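# Place the necklace in the jewelry box's long compartment

## Task

Get the entire necklace inside the long compartment of the jewelry box so that it stays there on its own, without the robot holding it, then open the grippers and move the arms away.

## Robot and tools

Robot: two arms, left_arm and right_arm, each with a parallel two-finger gripper. Cameras: cam_high (504x504, overhead view) and the wrist fisheye cameras cam_left_wrist and cam_right_wrist (616x616 each). Every result includes images in that order.

Frame: all poses share one scene frame. The origin sits on the table surface midway between the arms, +x reaches out across the table, +z is up, and left_arm is mounted on the +y side. The names left and right refer to the arms, not to sides of an image. Positions are in metres. Orientation is a quaternion written w first (qw, qx, qy, qz). On each gripper the fingers extend along its own +z axis and close along its own y axis. The reported end_effector_position is the point between the finger pads, roughly 1 cm short of the tips. Reported hand positions can be slightly wrong, more so when the arm is stretched far.

Row layout: one row is 16 numbers, always covering both arms even if one is idle: left_arm x, y, z, qw, qx, qy, qz, opening, then right_arm x, y, z, qw, qx, qy, qz, opening. Positions and quaternions are absolute target poses in the scene frame, not offsets. Opening runs from -1 (closed) to +1 (fully open, 0.094 m).

execute_actions(actions): actions is a list of up to 15 actions; each action is a table of up to 15 rows, and each row is applied for one step of 1/30 s. If a table has fewer than 15 rows, its final row repeats to fill 15 steps. An empty list just returns the current state and images. A target further than 0.6 m from the gripper's current position along any of its own axes gets the action rejected for both arms; if the first action fails that test, or any action is malformed, nothing runs. To hold an orientation, keep repeating the same quaternion rather than copying the slightly drifted one reported.

move(target, speed, blocking): target is one 16-number row of absolute poses and openings. Each gripper travels in a straight line toward its pose and all arms finish together, taking 0.5 to 10 s; longer moves are cut off at 10 s. speed is the path top speed in m/s, 0.002 to 0.5, default 0.25; rotation is capped at twice that value in rad/s. Openings take effect at the start. Paths do not avoid obstacles or the other arm, and grippers can lag, stray or overshoot speed, especially near full reach. Faster motion and targets set deeper past a contact press harder. With blocking=false the call returns after 0.5 s while motion continues; use wait(0) to check, and call wait or stop before sending new rows or moves. The result adds a move: line giving the ending (done, off_target, moving, held, fault) and any limits: paced means the sent pose was clipped; held means a check blocked steps and the arm may then jump faster than speed. Distance from each pose is also reported.

wait(seconds): 0 to 10 s; arms keep their last command; returns early if a running move ends. stop(): brakes a running move, needing some room; fingers keep moving. zoom_image(camera, region): region is [x0, y0, x1, y1] in pixels of that camera's last image, origin top-left, at most 504 by 504. finished_scene(scene): pass the current scene number to end it; irreversible, so only call it once the necklace rests in the compartment by itself and the grippers are open and clear.

Control behaviour: every step the commanded pose is clipped to within 70 mm and 16 degrees of the measured pose, then damped inverse kinematics drives the joints, favouring position over orientation. After an action the arm continues at most to its last clipped pose, so long moves need follow-up commands. Hand target lines show the pose currently being driven toward. Joint friction can leave the gripper up to about 31 mm off, and very small commands may do nothing. Elbows cannot fully straighten. Joint ranges (rad): waist -2.618 to 3.054, shoulder 0 to 3.142, elbow 0 to 3.142, wrist pitch -1.571 to 1.571, wrist yaw -1.571 to 1.571, wrist roll -2.094 to 2.094. A pose unreachable line means the clearance check altered or blocked that arm's command.

Gripping: grip_measured is the measured finger opening on the command scale; the last Joint positions value is the opening in metres. Readings may be off by about 1 mm, consistently per gripper. To hold something, command about 0.03 below grip_measured for a firm grip, less for a gentle one. Pad force tops out near 50 to 62 N, less on thin parts under about 2 mm such as a fine chain. Loose objects or held parts may occasionally be tugged or pushed by outside forces.

For an idle arm, resend its exact last reported pose and desired opening every call. An arm blocked by an object keeps pushing until given a new command.

Heat: holding loads warms the motors. MOTOR HOT appears at 75 °C; at 90 °C that arm halts for 10 s, and at 100 °C it goes limp and drops. These show as OVER-TEMPERATURE FAULT lines; FAULT lines can also cut short waits and moves.

Avoid: letting anything leave the table, dropping or slamming the necklace or box, hard pushes, and arms colliding or pressing each other.

Each tool is called after "Request:" in YAML: its name, and indented under it one key for each argument.

## Session

Request:
execute_actions:
  actions: []

Scene clock: 0.00 s.
left_arm: end_effector_position=(+0.5185, +0.3637, +0.2150) grip_measured=+1.000 end_effector_quat_wxyz=(+0.445, +0.379, +0.810, -0.052) | right_arm: end_effector_position=(+0.0428, -0.0509, +0.2193) grip_measured=+1.000 end_effector_quat_wxyz=(-0.209, +0.972, +0.109, +0.013)
Joint positions: left_arm=[ 0.519  1.925  1.738 -0.689  0.678  0.966  0.094] | right_arm=[ 1.537  1.213  1.308 -1.245 -0.027 -1.804  0.094]
Joint velocities: left_arm=[ 0.012 -0.002 -0.012 -0.081 -0.022 -0.066  0.   ] | right_arm=[ 0.002 -0.007 -0.012 -0.007  0.037 -0.007  0.   ]
Hand target (left_arm): +0.518, +0.364, +0.215; +0.445, +0.379, +0.810, -0.052
Hand target (right_arm): +0.043, -0.051, +0.219; -0.209, +0.972, +0.109, +0.013

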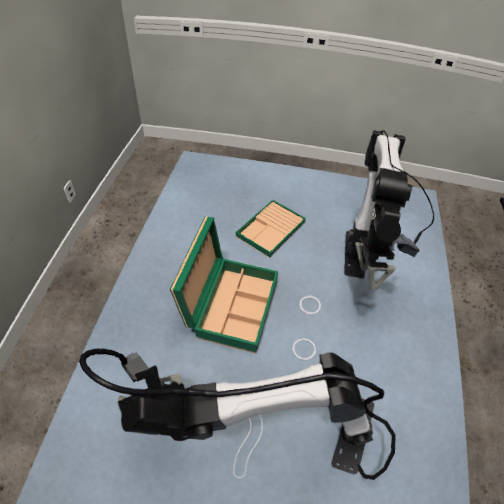

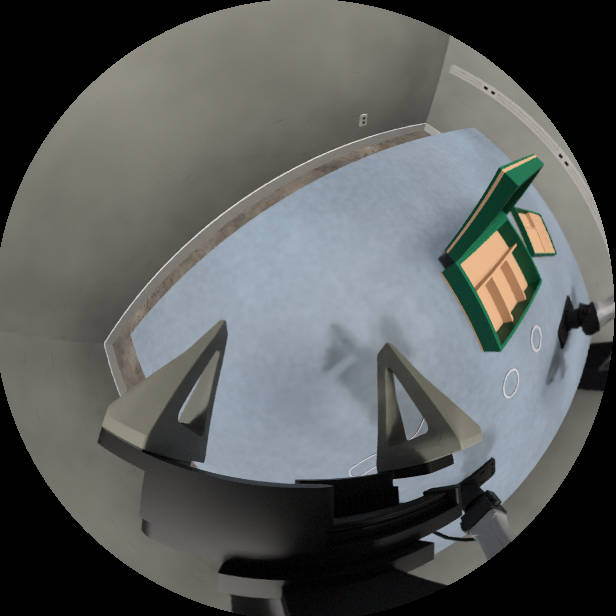

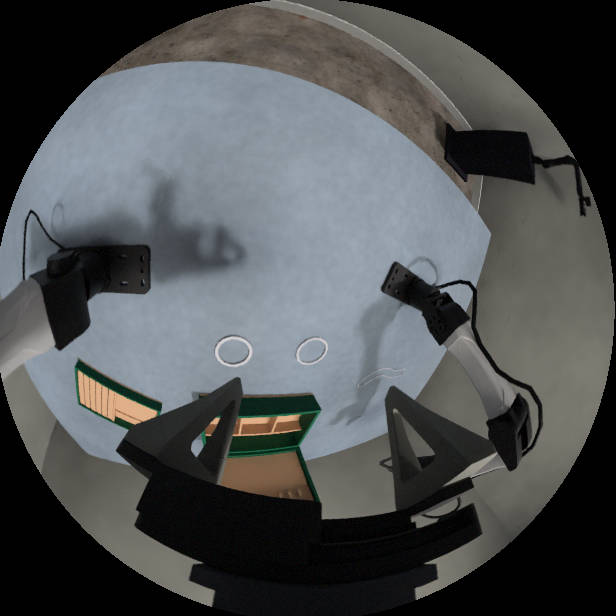

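Request:
move:
  target: [0.27,0.33,0.08,0,0.72,0.69,0,0.2,0.0428,-0.0509,0.2193,-0.209,0.972,0.109,0.013,1]
  speed: 0.35

Scene clock: 6.07 s.
left_arm: end_effector_position=(+0.2744, +0.3285, +0.0816) grip_measured=+0.202 end_effector_quat_wxyz=(+0.004, +0.713, +0.701, -0.004) | right_arm: end_effector_position=(+0.0428, -0.0509, +0.2193) grip_measured=+1.000 end_effector_quat_wxyz=(-0.209, +0.972, +0.109, +0.013)
Joint positions: left_arm=[ 0.301  1.55   1.11  -1.132  0.011  1.714  0.056] | right_arm=[ 1.537  1.213  1.308 -1.245 -0.027 -1.804  0.094]
Joint velocities: left_arm=[-0.002  0.012  0.017  0.007 -0.037 -0.037  0.001] | right_arm=[-0.007 -0.002  0.022 -0.022 -0.037 -0.022  0.   ]
Hand target (left_arm): +0.269, +0.328, +0.081; -0.001, +0.718, +0.696, -0.000
Hand target (right_arm): +0.043, -0.051, +0.219; -0.209, +0.972, +0.109, +0.013
Off the commanded pose (left_arm): 0.005 m, 2 deg.
Off the commanded pose (right_arm): 0.000 m, 0 deg.
move: done

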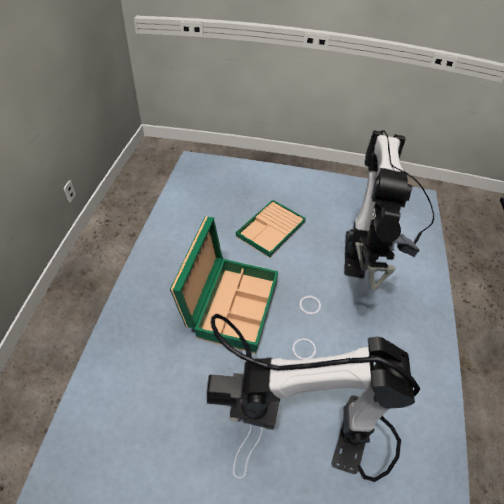

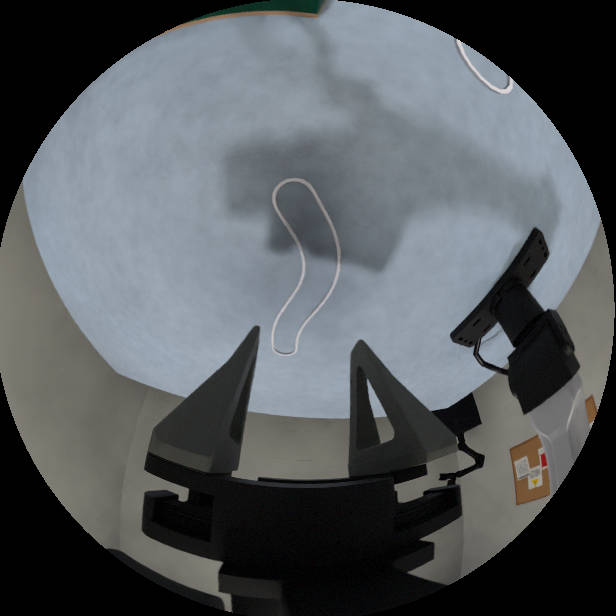

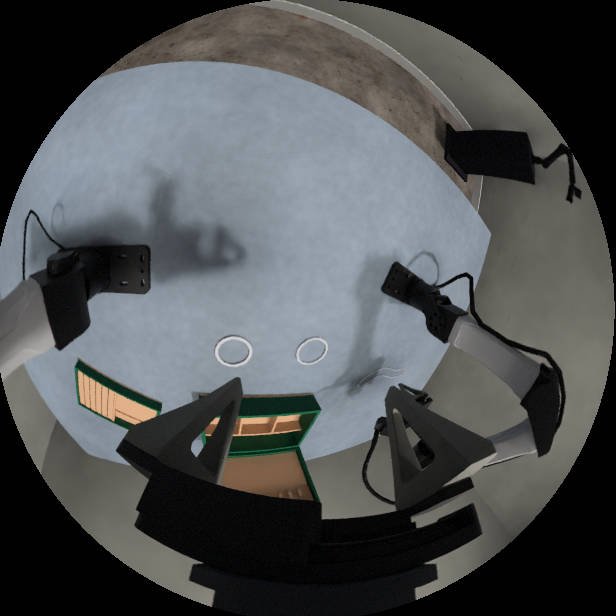

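Request:
move:
  target: [0.272,0.347,0.008,0,0.74,0.67,0,0.1,0.0428,-0.0509,0.2193,-0.209,0.972,0.109,0.013,1]
  speed: 0.1

Scene clock: 10.17 s.
left_arm: end_effector_position=(+0.2787, +0.3441, +0.0193) grip_measured=+0.102 end_effector_quat_wxyz=(+0.013, +0.742, +0.670, +0.013) | right_arm: end_effector_position=(+0.0428, -0.0509, +0.2193) grip_measured=+1.000 end_effector_quat_wxyz=(-0.209, +0.972, +0.109, +0.013)
Joint positions: left_arm=[ 0.355  1.621  0.92  -0.834  0.008  1.852  0.052] | right_arm=[ 1.537  1.213  1.308 -1.245 -0.027 -1.804  0.094]
Joint velocities: left_arm=[-0.002 -0.002  0.007 -0.051  0.007 -0.007 -0.001] | right_arm=[-0.007 -0.002 -0.002 -0.051 -0.007 -0.037  0.   ]
Hand target (left_arm): +0.271, +0.346, +0.009; +0.001, +0.741, +0.671, -0.000
Hand target (right_arm): +0.043, -0.051, +0.219; -0.209, +0.972, +0.109, +0.013
Off the commanded pose (left_arm): 0.013 m, 2 deg.
Off the commanded pose (right_arm): 0.000 m, 0 deg.
move: off_target (left_arm)

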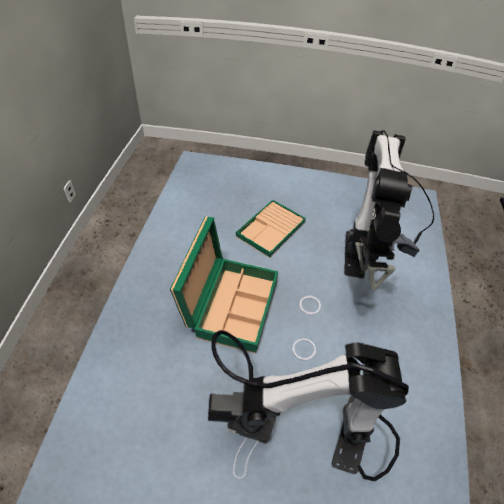

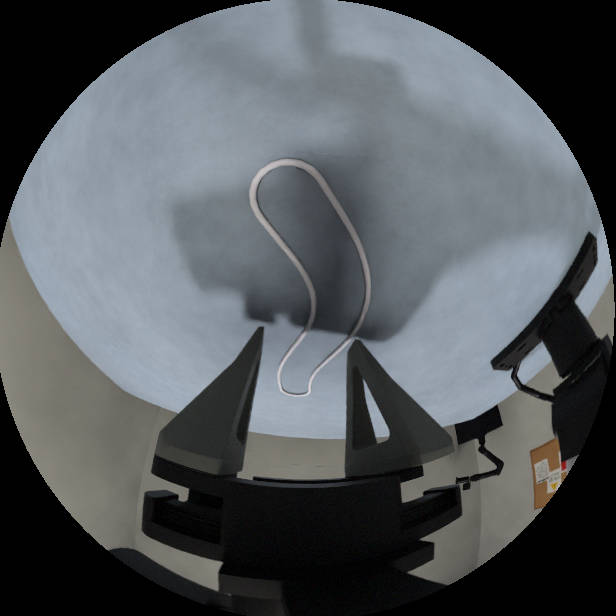

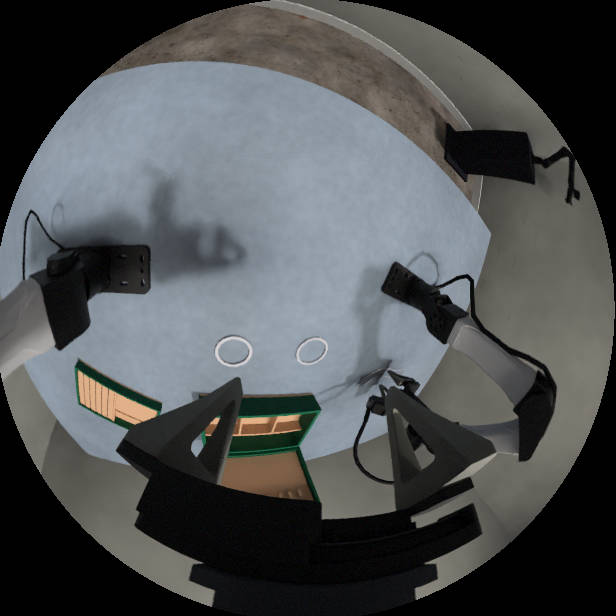

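Request:
execute_actions:
  actions:
    - [[0.258,0.352,0.014,0,0.74,0.67,0,0.2,0.0428,-0.0509,0.2193,-0.209,0.972,0.109,0.013,1]]
    - [[0.26,0.352,-0.002,0,0.74,0.67,0,0.2,0.0428,-0.0509,0.2193,-0.209,0.972,0.109,0.013,1]]

Scene clock: 13.97 s.
left_arm: end_effector_position=(+0.2646, +0.3497, +0.0074) grip_measured=+0.198 end_effector_quat_wxyz=(+0.007, +0.742, +0.671, +0.005) | right_arm: end_effector_position=(+0.0428, -0.0509, +0.2193) grip_measured=+1.000 end_effector_quat_wxyz=(-0.209, +0.972, +0.109, +0.013)
Joint positions: left_arm=[ 0.385  1.615  0.861 -0.801  0.007  1.882  0.056] | right_arm=[ 1.537  1.213  1.308 -1.245 -0.027 -1.804  0.094]
Joint velocities: left_arm=[ 0.007 -0.002  0.002  0.007 -0.066 -0.022 -0.001] | right_arm=[-0.007 -0.022  0.012 -0.037 -0.022 -0.037  0.   ]
Hand target (left_arm): +0.260, +0.352, -0.001; +0.000, +0.741, +0.671, -0.000
Hand target (right_arm): +0.043, -0.051, +0.219; -0.209, +0.972, +0.109, +0.013
Off the commanded pose (left_arm): 0.011 m, 1 deg.
Off the commanded pose (right_arm): 0.000 m, 0 deg.

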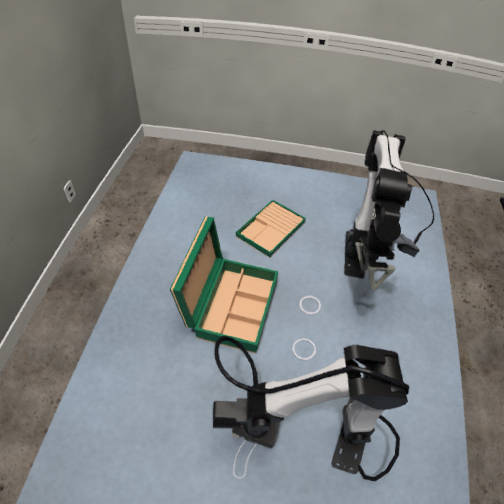

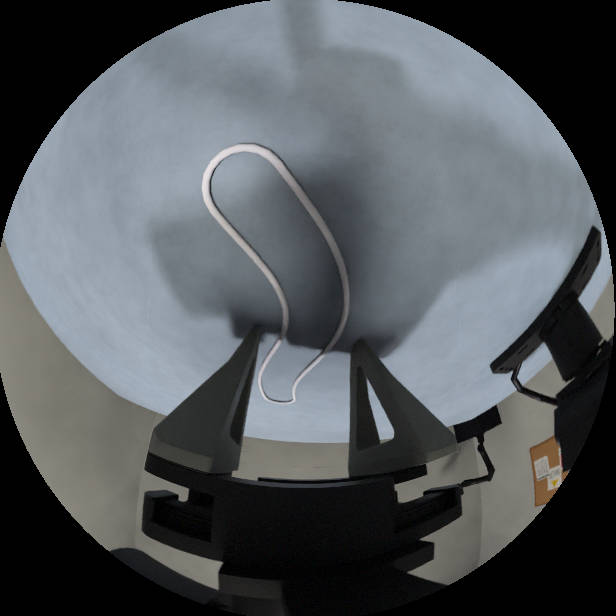

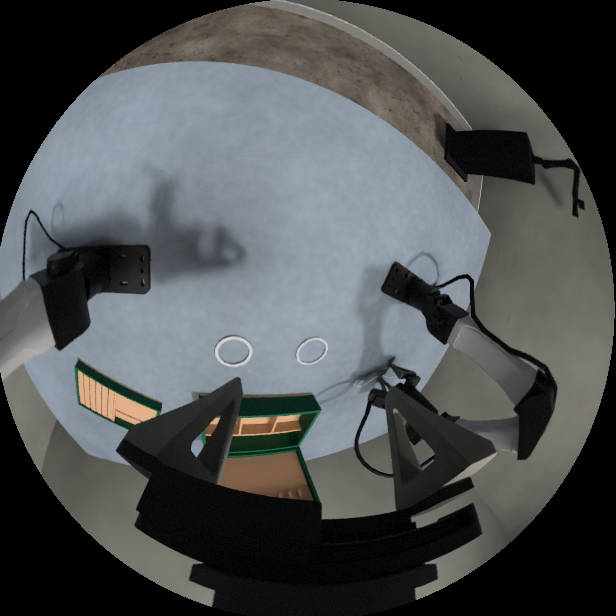

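Request:
execute_actions:
  actions:
    - [[0.26,0.352,-0.007,0,0.74,0.67,0,-0.3,0.0428,-0.0509,0.2193,-0.209,0.972,0.109,0.013,1]]
    - [[0.26,0.352,-0.007,0,0.74,0.67,0,-0.8,0.0428,-0.0509,0.2193,-0.209,0.972,0.109,0.013,1]]
    - [[0.26,0.352,-0.007,0,0.74,0.67,0,-0.93,0.0428,-0.0509,0.2193,-0.209,0.972,0.109,0.013,1]]

Request:
zoom_image:
  camera: "cam_left_wrist"
  region: [240, 270, 380, 390]

Scene clock: 20.00 s.
left_arm: end_effector_position=(+0.2693, +0.3508, +0.0069) grip_measured=-0.919 end_effector_quat_wxyz=(+0.012, +0.742, +0.670, +0.014) | right_arm: end_effector_position=(+0.0428, -0.0509, +0.2193) grip_measured=+1.000 end_effector_quat_wxyz=(-0.209, +0.972, +0.109, +0.013)
Joint positions: left_arm=[ 0.385  1.615  0.858 -0.778  0.007  1.882  0.004] | right_arm=[ 1.537  1.213  1.308 -1.245 -0.027 -1.804  0.094]
Joint velocities: left_arm=[ 0.002 -0.002  0.007  0.007  0.081 -0.037  0.   ] | right_arm=[-0.007  0.002  0.007 -0.022 -0.081 -0.037  0.   ]
Hand target (left_arm): +0.259, +0.352, -0.006; +0.000, +0.741, +0.671, -0.000
Hand target (right_arm): +0.043, -0.051, +0.219; -0.209, +0.972, +0.109, +0.013
Off the commanded pose (left_arm): 0.017 m, 2 deg.
Off the commanded pose (right_arm): 0.000 m, 0 deg.

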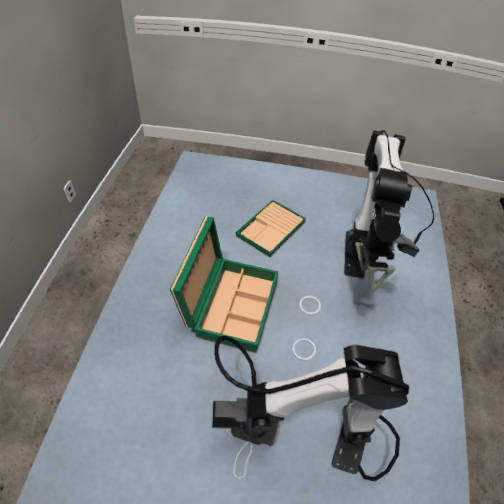

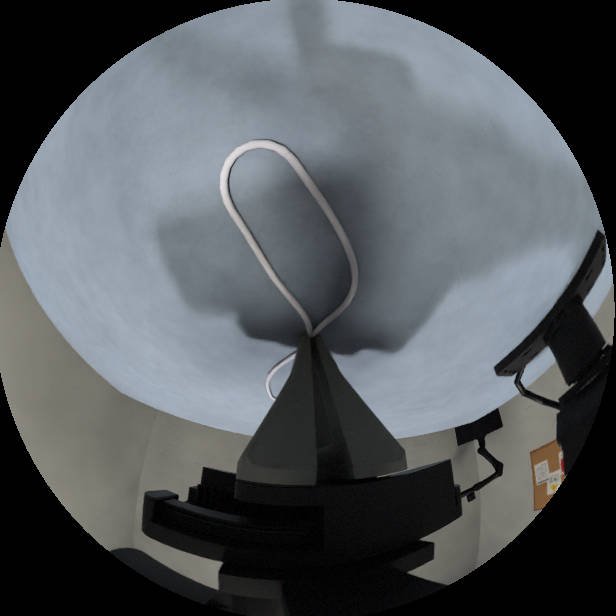

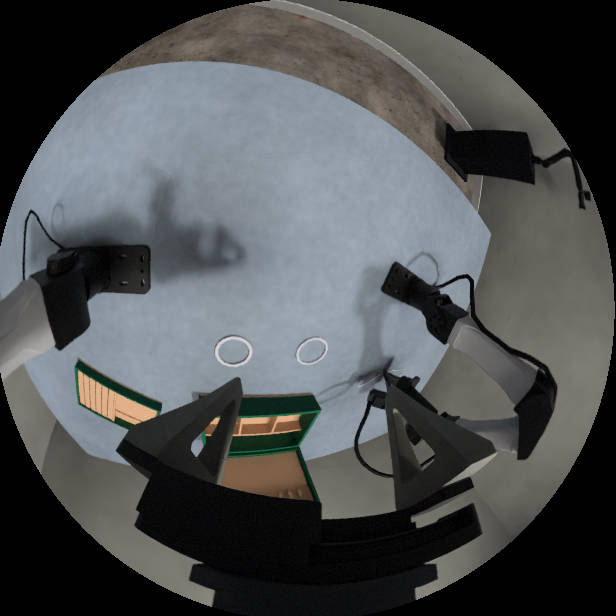

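Region (240, 270, 380, 390) of cam_left_wrist's 616x616 image, scaled by 3.600, with more detail than that image has; it fills the top 432 rows of this view, and the rest is white.

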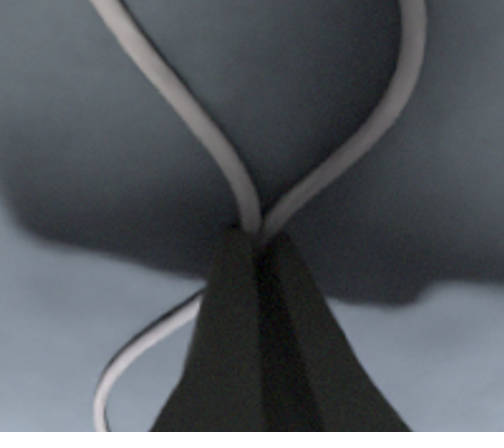

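Request:
execute_actions:
  actions:
    - [[0.26,0.352,-0.007,0,0.74,0.67,0,-0.99,0.0428,-0.0509,0.2193,-0.209,0.972,0.109,0.013,1]]

Request:
move:
  target: [0.38,0.2,0.24,0.22,0.75,0.605,0.15,-0.99,0.0428,-0.0509,0.2193,-0.209,0.972,0.109,0.013,1]
  speed: 0.2

Scene clock: 24.27 s.
left_arm: end_effector_position=(+0.2728, +0.3516, +0.0090) grip_measured=-0.982 end_effector_quat_wxyz=(+0.016, +0.742, +0.670, +0.022) | right_arm: end_effector_position=(+0.0428, -0.0509, +0.2193) grip_measured=+1.000 end_effector_quat_wxyz=(-0.209, +0.972, +0.109, +0.013)
Joint positions: left_arm=[ 0.385  1.609  0.86  -0.768  0.006  1.882  0.001] | right_arm=[ 1.537  1.213  1.308 -1.245 -0.027 -1.804  0.094]
Joint velocities: left_arm=[-0.007  0.012 -0.017 -0.037 -0.095 -0.007 -0.   ] | right_arm=[-0.002 -0.002 -0.012  0.037  0.051 -0.022  0.   ]
Hand target (left_arm): +0.259, +0.352, -0.006; +0.000, +0.741, +0.671, -0.000
Hand target (right_arm): +0.043, -0.051, +0.219; -0.209, +0.972, +0.109, +0.013
Off the commanded pose (left_arm): 0.021 m, 3 deg.
Off the commanded pose (right_arm): 0.000 m, 0 deg.

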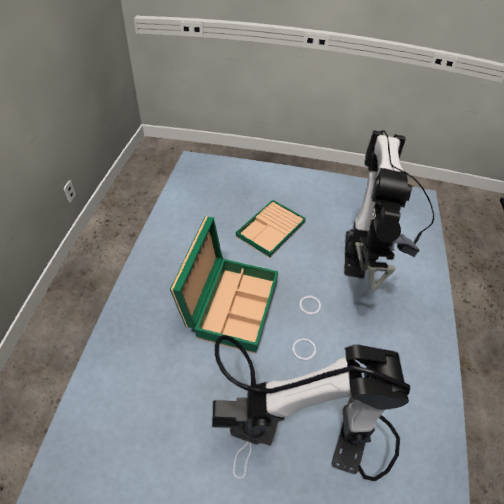

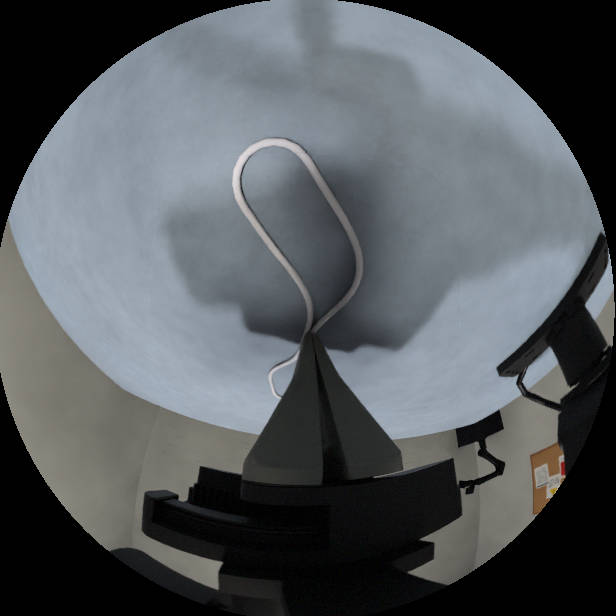

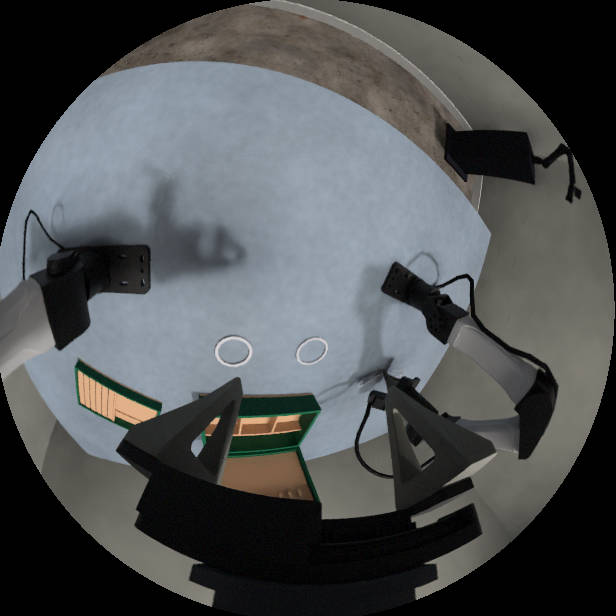

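Scene clock: 26.33 s.
left_arm: end_effector_position=(+0.3813, +0.2038, +0.2442) grip_measured=-0.982 end_effector_quat_wxyz=(+0.228, +0.752, +0.599, +0.155) | right_arm: end_effector_position=(+0.0428, -0.0509, +0.2193) grip_measured=+1.000 end_effector_quat_wxyz=(-0.209, +0.972, +0.109, +0.013)
Joint positions: left_arm=[-0.059  1.524  1.587 -1.077  0.036  1.551  0.001] | right_arm=[ 1.537  1.213  1.308 -1.245 -0.027 -1.804  0.094]
Joint velocities: left_arm=[-0.007  0.002 -0.002  0.007 -0.037 -0.051  0.   ] | right_arm=[-0.012  0.002  0.012  0.022 -0.081  0.081  0.   ]
Hand target (left_arm): +0.383, +0.202, +0.238; +0.216, +0.754, +0.602, +0.149
Hand target (right_arm): +0.043, -0.051, +0.219; -0.209, +0.972, +0.109, +0.013
Off the commanded pose (left_arm): 0.006 m, 1 deg.
Off the commanded pose (right_arm): 0.000 m, 0 deg.
move: done

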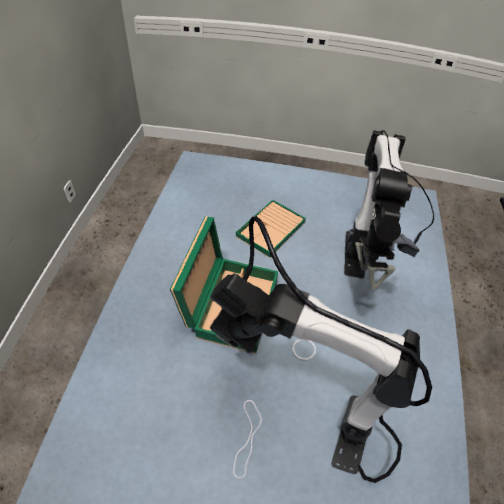

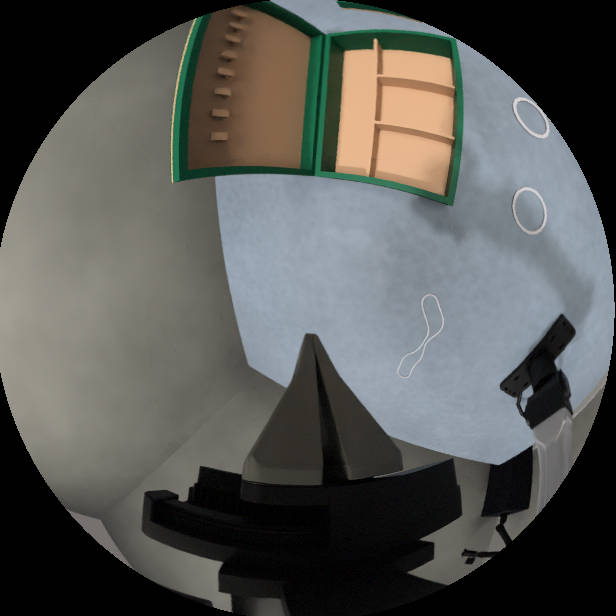

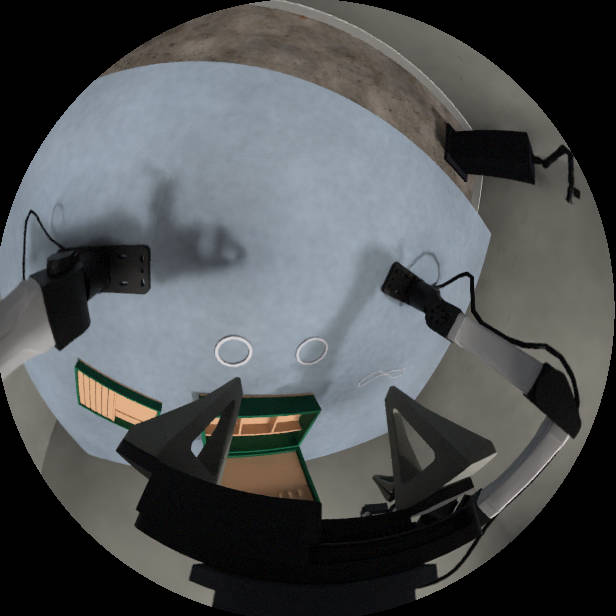

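Request:
move:
  target: [0.266,0.352,0.03,0,0.74,0.67,0,-0.4,0.0428,-0.0509,0.2193,-0.209,0.972,0.109,0.013,1]
  speed: 0.3

Request:
move:
  target: [0.268,0.352,-0.016,-0.015,0.74,0.67,-0.015,-0.4,0.0428,-0.0509,0.2193,-0.209,0.972,0.109,0.013,1]
  speed: 0.05

Request:
execute_actions:
  actions:
    - [[0.268,0.352,-0.016,-0.015,0.74,0.67,-0.015,-0.8,0.0428,-0.0509,0.2193,-0.209,0.972,0.109,0.013,1]]
    - [[0.268,0.352,-0.016,-0.015,0.74,0.67,-0.015,-0.9,0.0428,-0.0509,0.2193,-0.209,0.972,0.109,0.013,1]]

Request:
zoom_image:
  camera: "cam_left_wrist"
  region: [260, 290, 360, 380]

Scene clock: 34.00 s.
left_arm: end_effector_position=(+0.2685, +0.3471, +0.0409) grip_measured=-0.402 end_effector_quat_wxyz=(+0.016, +0.739, +0.674, +0.010) | right_arm: end_effector_position=(+0.0428, -0.0509, +0.2193) grip_measured=+1.000 end_effector_quat_wxyz=(-0.209, +0.972, +0.109, +0.013)
Joint positions: left_arm=[ 0.379  1.552  0.944 -0.929  0.017  1.867  0.028] | right_arm=[ 1.537  1.213  1.308 -1.245 -0.027 -1.804  0.094]
Joint velocities: left_arm=[-0.007  0.017  0.007 -0.007 -0.037 -0.007  0.001] | right_arm=[ 0.002 -0.007  0.007 -0.022 -0.066  0.022  0.   ]
Hand target (left_arm): +0.263, +0.350, +0.032; +0.005, +0.739, +0.674, +0.000
Hand target (right_arm): +0.043, -0.051, +0.219; -0.209, +0.972, +0.109, +0.013
Off the commanded pose (left_arm): 0.012 m, 2 deg.
Off the commanded pose (right_arm): 0.000 m, 0 deg.
move: off_target (left_arm)

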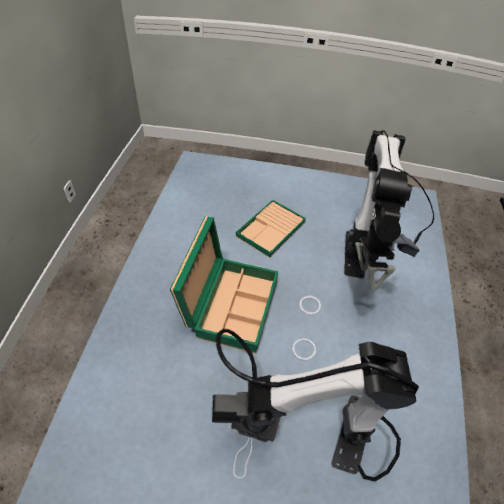

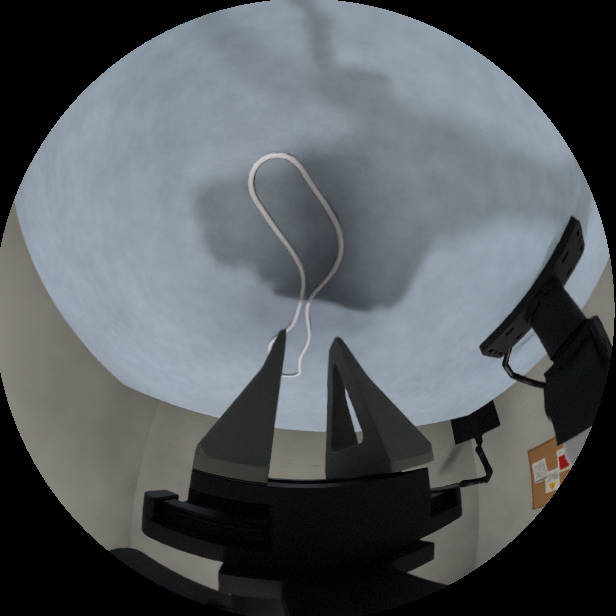

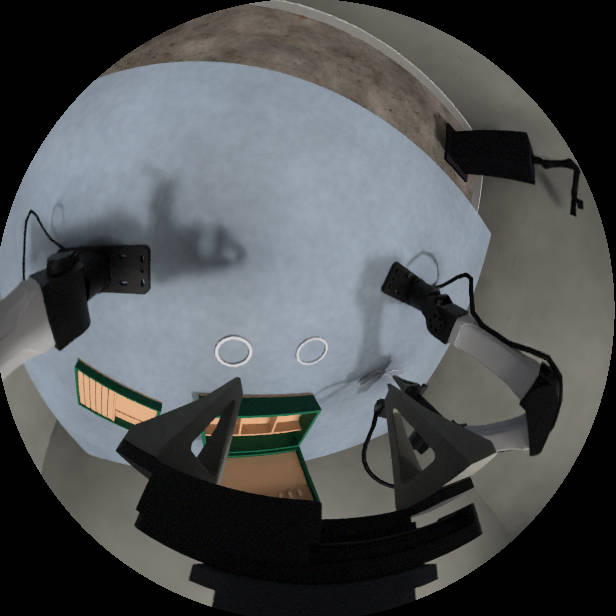

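Scene clock: 35.37 s.
left_arm: end_effector_position=(+0.2743, +0.3504, +0.0066) grip_measured=-0.402 end_effector_quat_wxyz=(+0.003, +0.739, +0.674, +0.000) | right_arm: end_effector_position=(+0.0428, -0.0509, +0.2193) grip_measured=+1.000 end_effector_quat_wxyz=(-0.209, +0.972, +0.109, +0.013)
Joint positions: left_arm=[ 0.379  1.663  0.909 -0.814  0.005  1.867  0.028] | right_arm=[ 1.537  1.213  1.308 -1.245 -0.027 -1.804  0.094]
Joint velocities: left_arm=[-0.012  0.002  0.017  0.037  0.051 -0.007 -0.001] | right_arm=[ 0.017 -0.002 -0.002  0.022 -0.081  0.037  0.   ]
Hand target (left_arm): +0.266, +0.351, -0.014; -0.015, +0.741, +0.671, -0.015
Hand target (right_arm): +0.043, -0.051, +0.219; -0.209, +0.972, +0.109, +0.013
Off the commanded pose (left_arm): 0.023 m, 3 deg.
Off the commanded pose (right_arm): 0.000 m, 0 deg.
move: off_target (left_arm)

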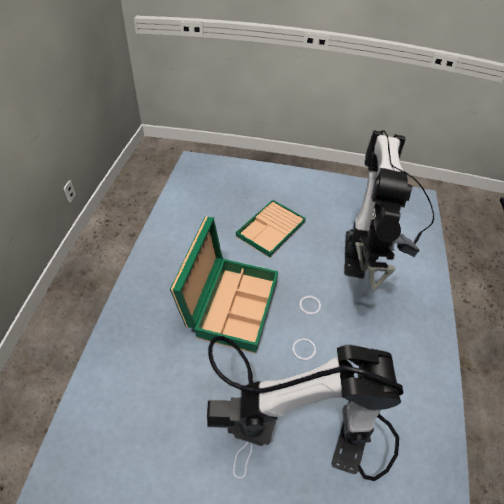

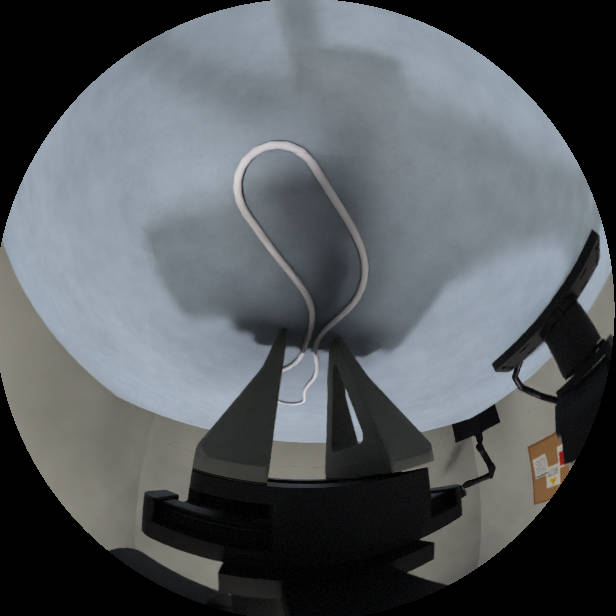

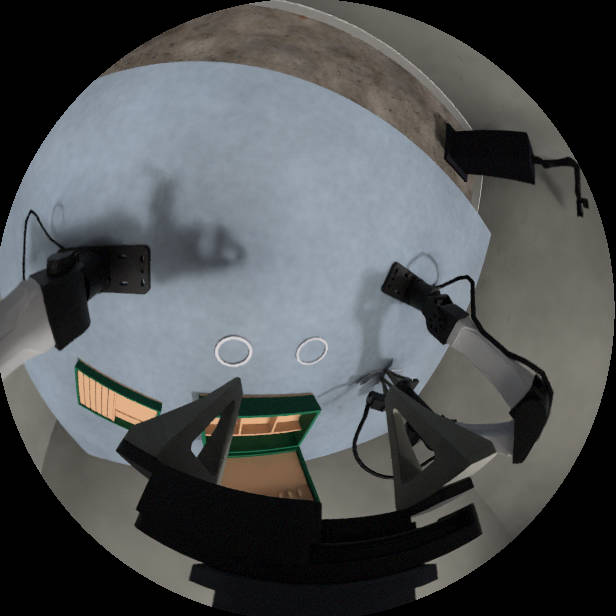

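Scene clock: 36.37 s.
left_arm: end_effector_position=(+0.2746, +0.3515, +0.0066) grip_measured=-0.894 end_effector_quat_wxyz=(+0.001, +0.739, +0.673, +0.003) | right_arm: end_effector_position=(+0.0428, -0.0509, +0.2193) grip_measured=+1.000 end_effector_quat_wxyz=(-0.209, +0.972, +0.109, +0.013)
Joint positions: left_arm=[ 0.379  1.663  0.909 -0.812 -0.001  1.868  0.005] | right_arm=[ 1.537  1.213  1.308 -1.245 -0.027 -1.804  0.094]
Joint velocities: left_arm=[-0.002  0.007  0.002  0.022 -0.022  0.007  0.001] | right_arm=[ 0.007  0.002  0.002 -0.022 -0.022  0.051  0.   ]
Hand target (left_arm): +0.266, +0.352, -0.014; -0.015, +0.741, +0.671, -0.015
Hand target (right_arm): +0.043, -0.051, +0.219; -0.209, +0.972, +0.109, +0.013
Off the commanded pose (left_arm): 0.024 m, 3 deg.
Off the commanded pose (right_arm): 0.000 m, 0 deg.

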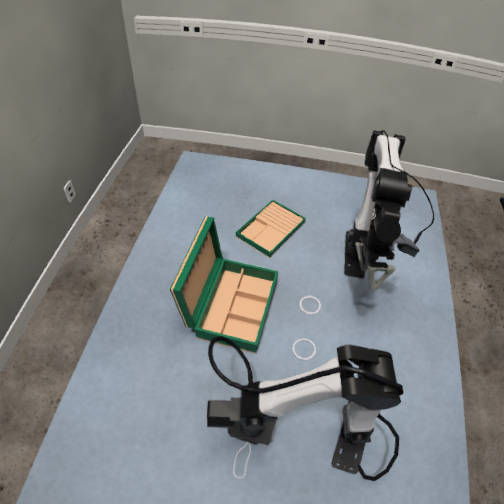

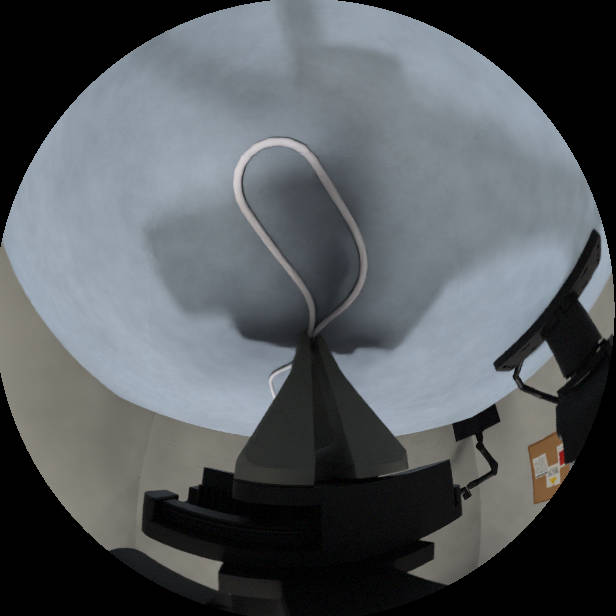

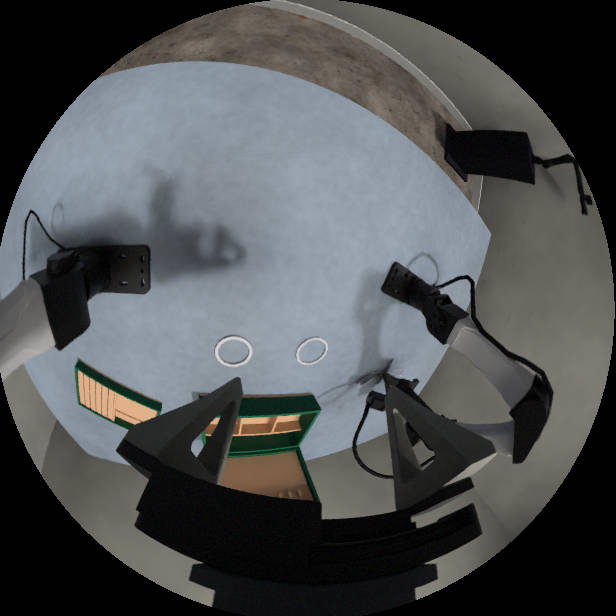

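Region (260, 290, 360, 380) of cam_left_wrist's 616x616 image, scaled by 5.040, with more detail than that image has; it fills the top 454 rows of this view, and the rest is white.

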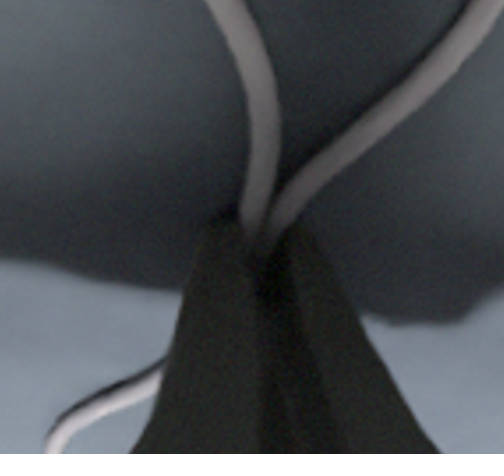

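Request:
execute_actions:
  actions:
    - [[0.268,0.352,-0.016,-0.015,0.74,0.67,-0.015,-0.93,0.0428,-0.0509,0.2193,-0.209,0.972,0.109,0.013,1]]

Scene clock: 38.43 s.
left_arm: end_effector_position=(+0.2748, +0.3516, +0.0066) grip_measured=-0.919 end_effector_quat_wxyz=(+0.001, +0.739, +0.673, +0.003) | right_arm: end_effector_position=(+0.0428, -0.0509, +0.2193) grip_measured=+1.000 end_effector_quat_wxyz=(-0.209, +0.972, +0.109, +0.013)
Joint positions: left_arm=[ 0.379  1.663  0.909 -0.811 -0.001  1.868  0.004] | right_arm=[ 1.537  1.213  1.308 -1.245 -0.027 -1.804  0.094]
Joint velocities: left_arm=[-0.017 -0.007 -0.012  0.066  0.007 -0.051  0.001] | right_arm=[ 0.007 -0.007 -0.012 -0.022  0.022  0.051  0.   ]
Hand target (left_arm): +0.266, +0.351, -0.014; -0.015, +0.741, +0.671, -0.015
Hand target (right_arm): +0.043, -0.051, +0.219; -0.209, +0.972, +0.109, +0.013
Off the commanded pose (left_arm): 0.024 m, 3 deg.
Off the commanded pose (right_arm): 0.000 m, 0 deg.

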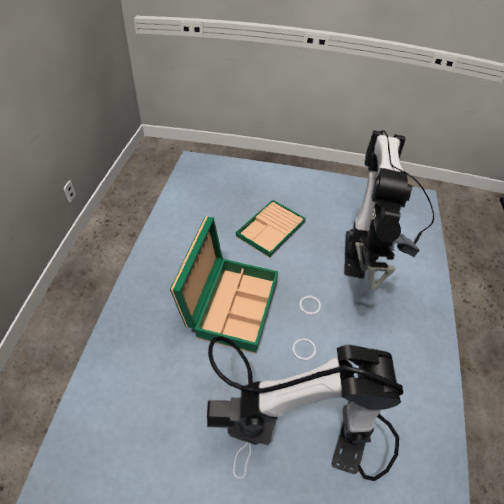

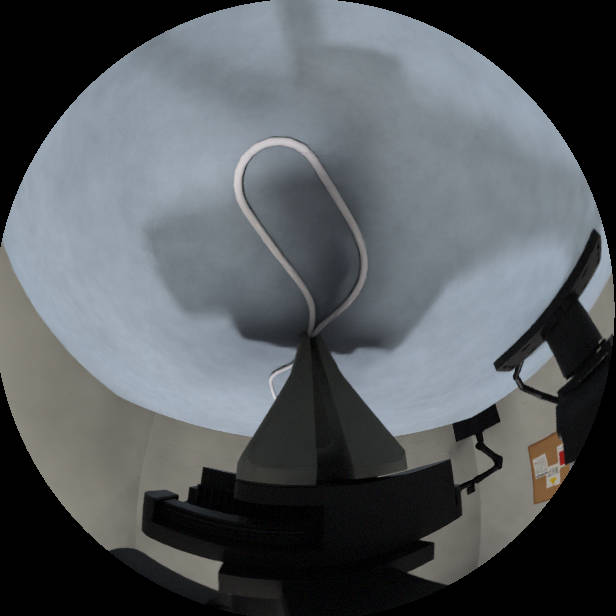

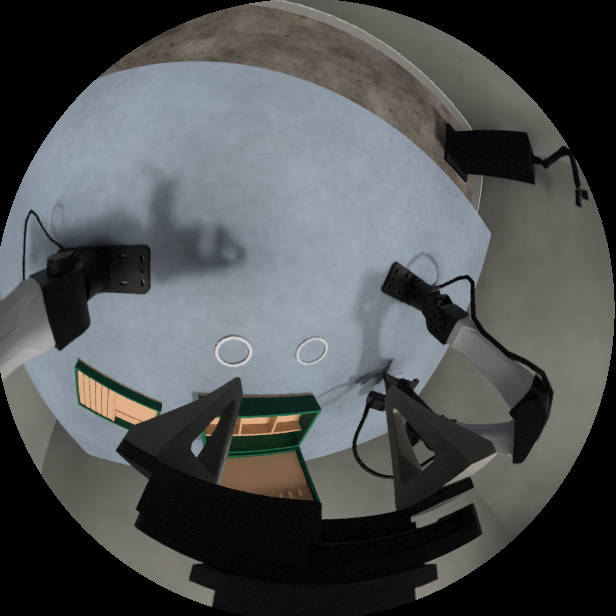

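Lift with this light grip.

Request:
move:
  target: [0.275,0.35,0.06,0,0.74,0.67,0,-0.93,0.0428,-0.0509,0.2193,-0.209,0.972,0.109,0.013,1]
  speed: 0.08

Scene clock: 42.37 s.
left_arm: end_effector_position=(+0.2722, +0.3511, +0.0516) grip_measured=-0.919 end_effector_quat_wxyz=(-0.006, +0.739, +0.673, -0.009) | right_arm: end_effector_position=(+0.0428, -0.0509, +0.2193) grip_measured=+1.000 end_effector_quat_wxyz=(-0.209, +0.972, +0.109, +0.013)
Joint positions: left_arm=[ 0.379  1.605  1.042 -1.029 -0.001  1.868  0.004] | right_arm=[ 1.537  1.213  1.308 -1.245 -0.027 -1.804  0.094]
Joint velocities: left_arm=[-0.032 -0.002  0.022 -0.007  0.007  0.022  0.001] | right_arm=[-0.002  0.007  0.002 -0.037 -0.066 -0.007  0.   ]
Hand target (left_arm): +0.276, +0.350, +0.060; +0.000, +0.741, +0.671, +0.000
Hand target (right_arm): +0.043, -0.051, +0.219; -0.209, +0.972, +0.109, +0.013
Off the commanded pose (left_arm): 0.009 m, 1 deg.
Off the commanded pose (right_arm): 0.000 m, 0 deg.
move: done

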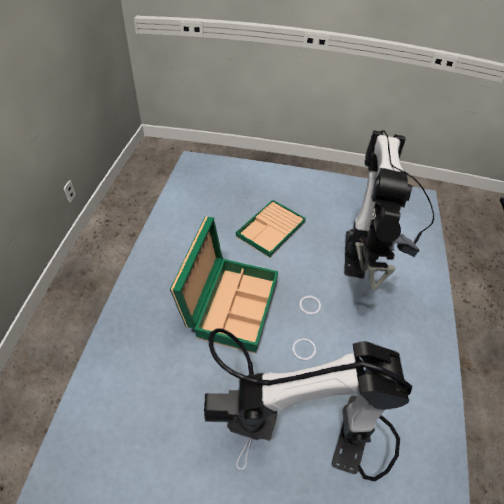

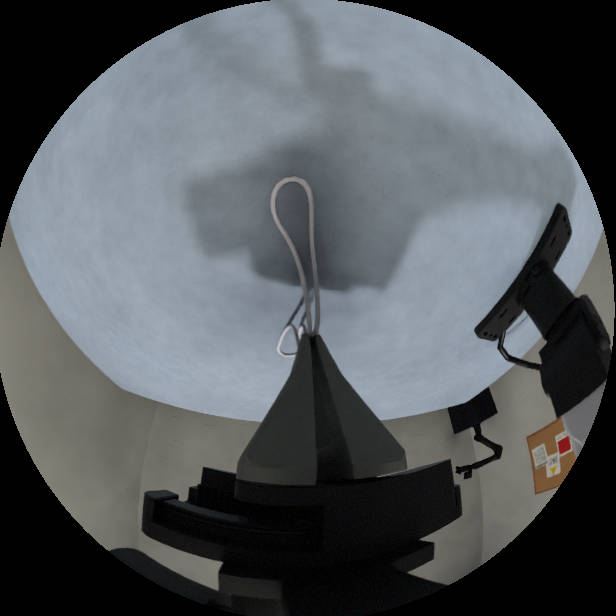

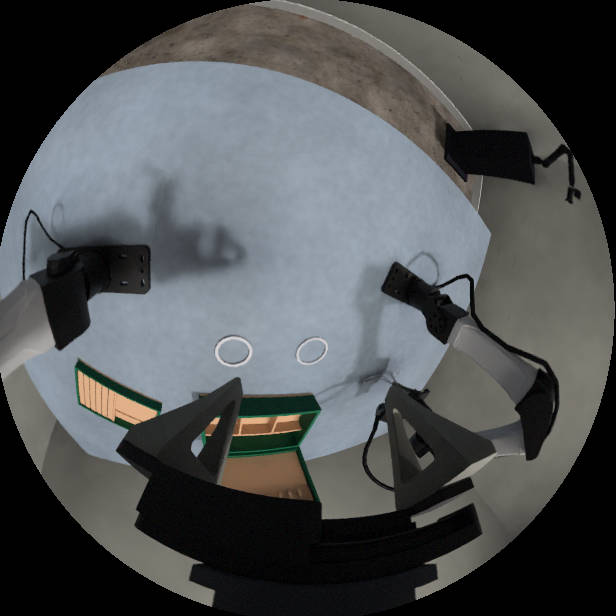

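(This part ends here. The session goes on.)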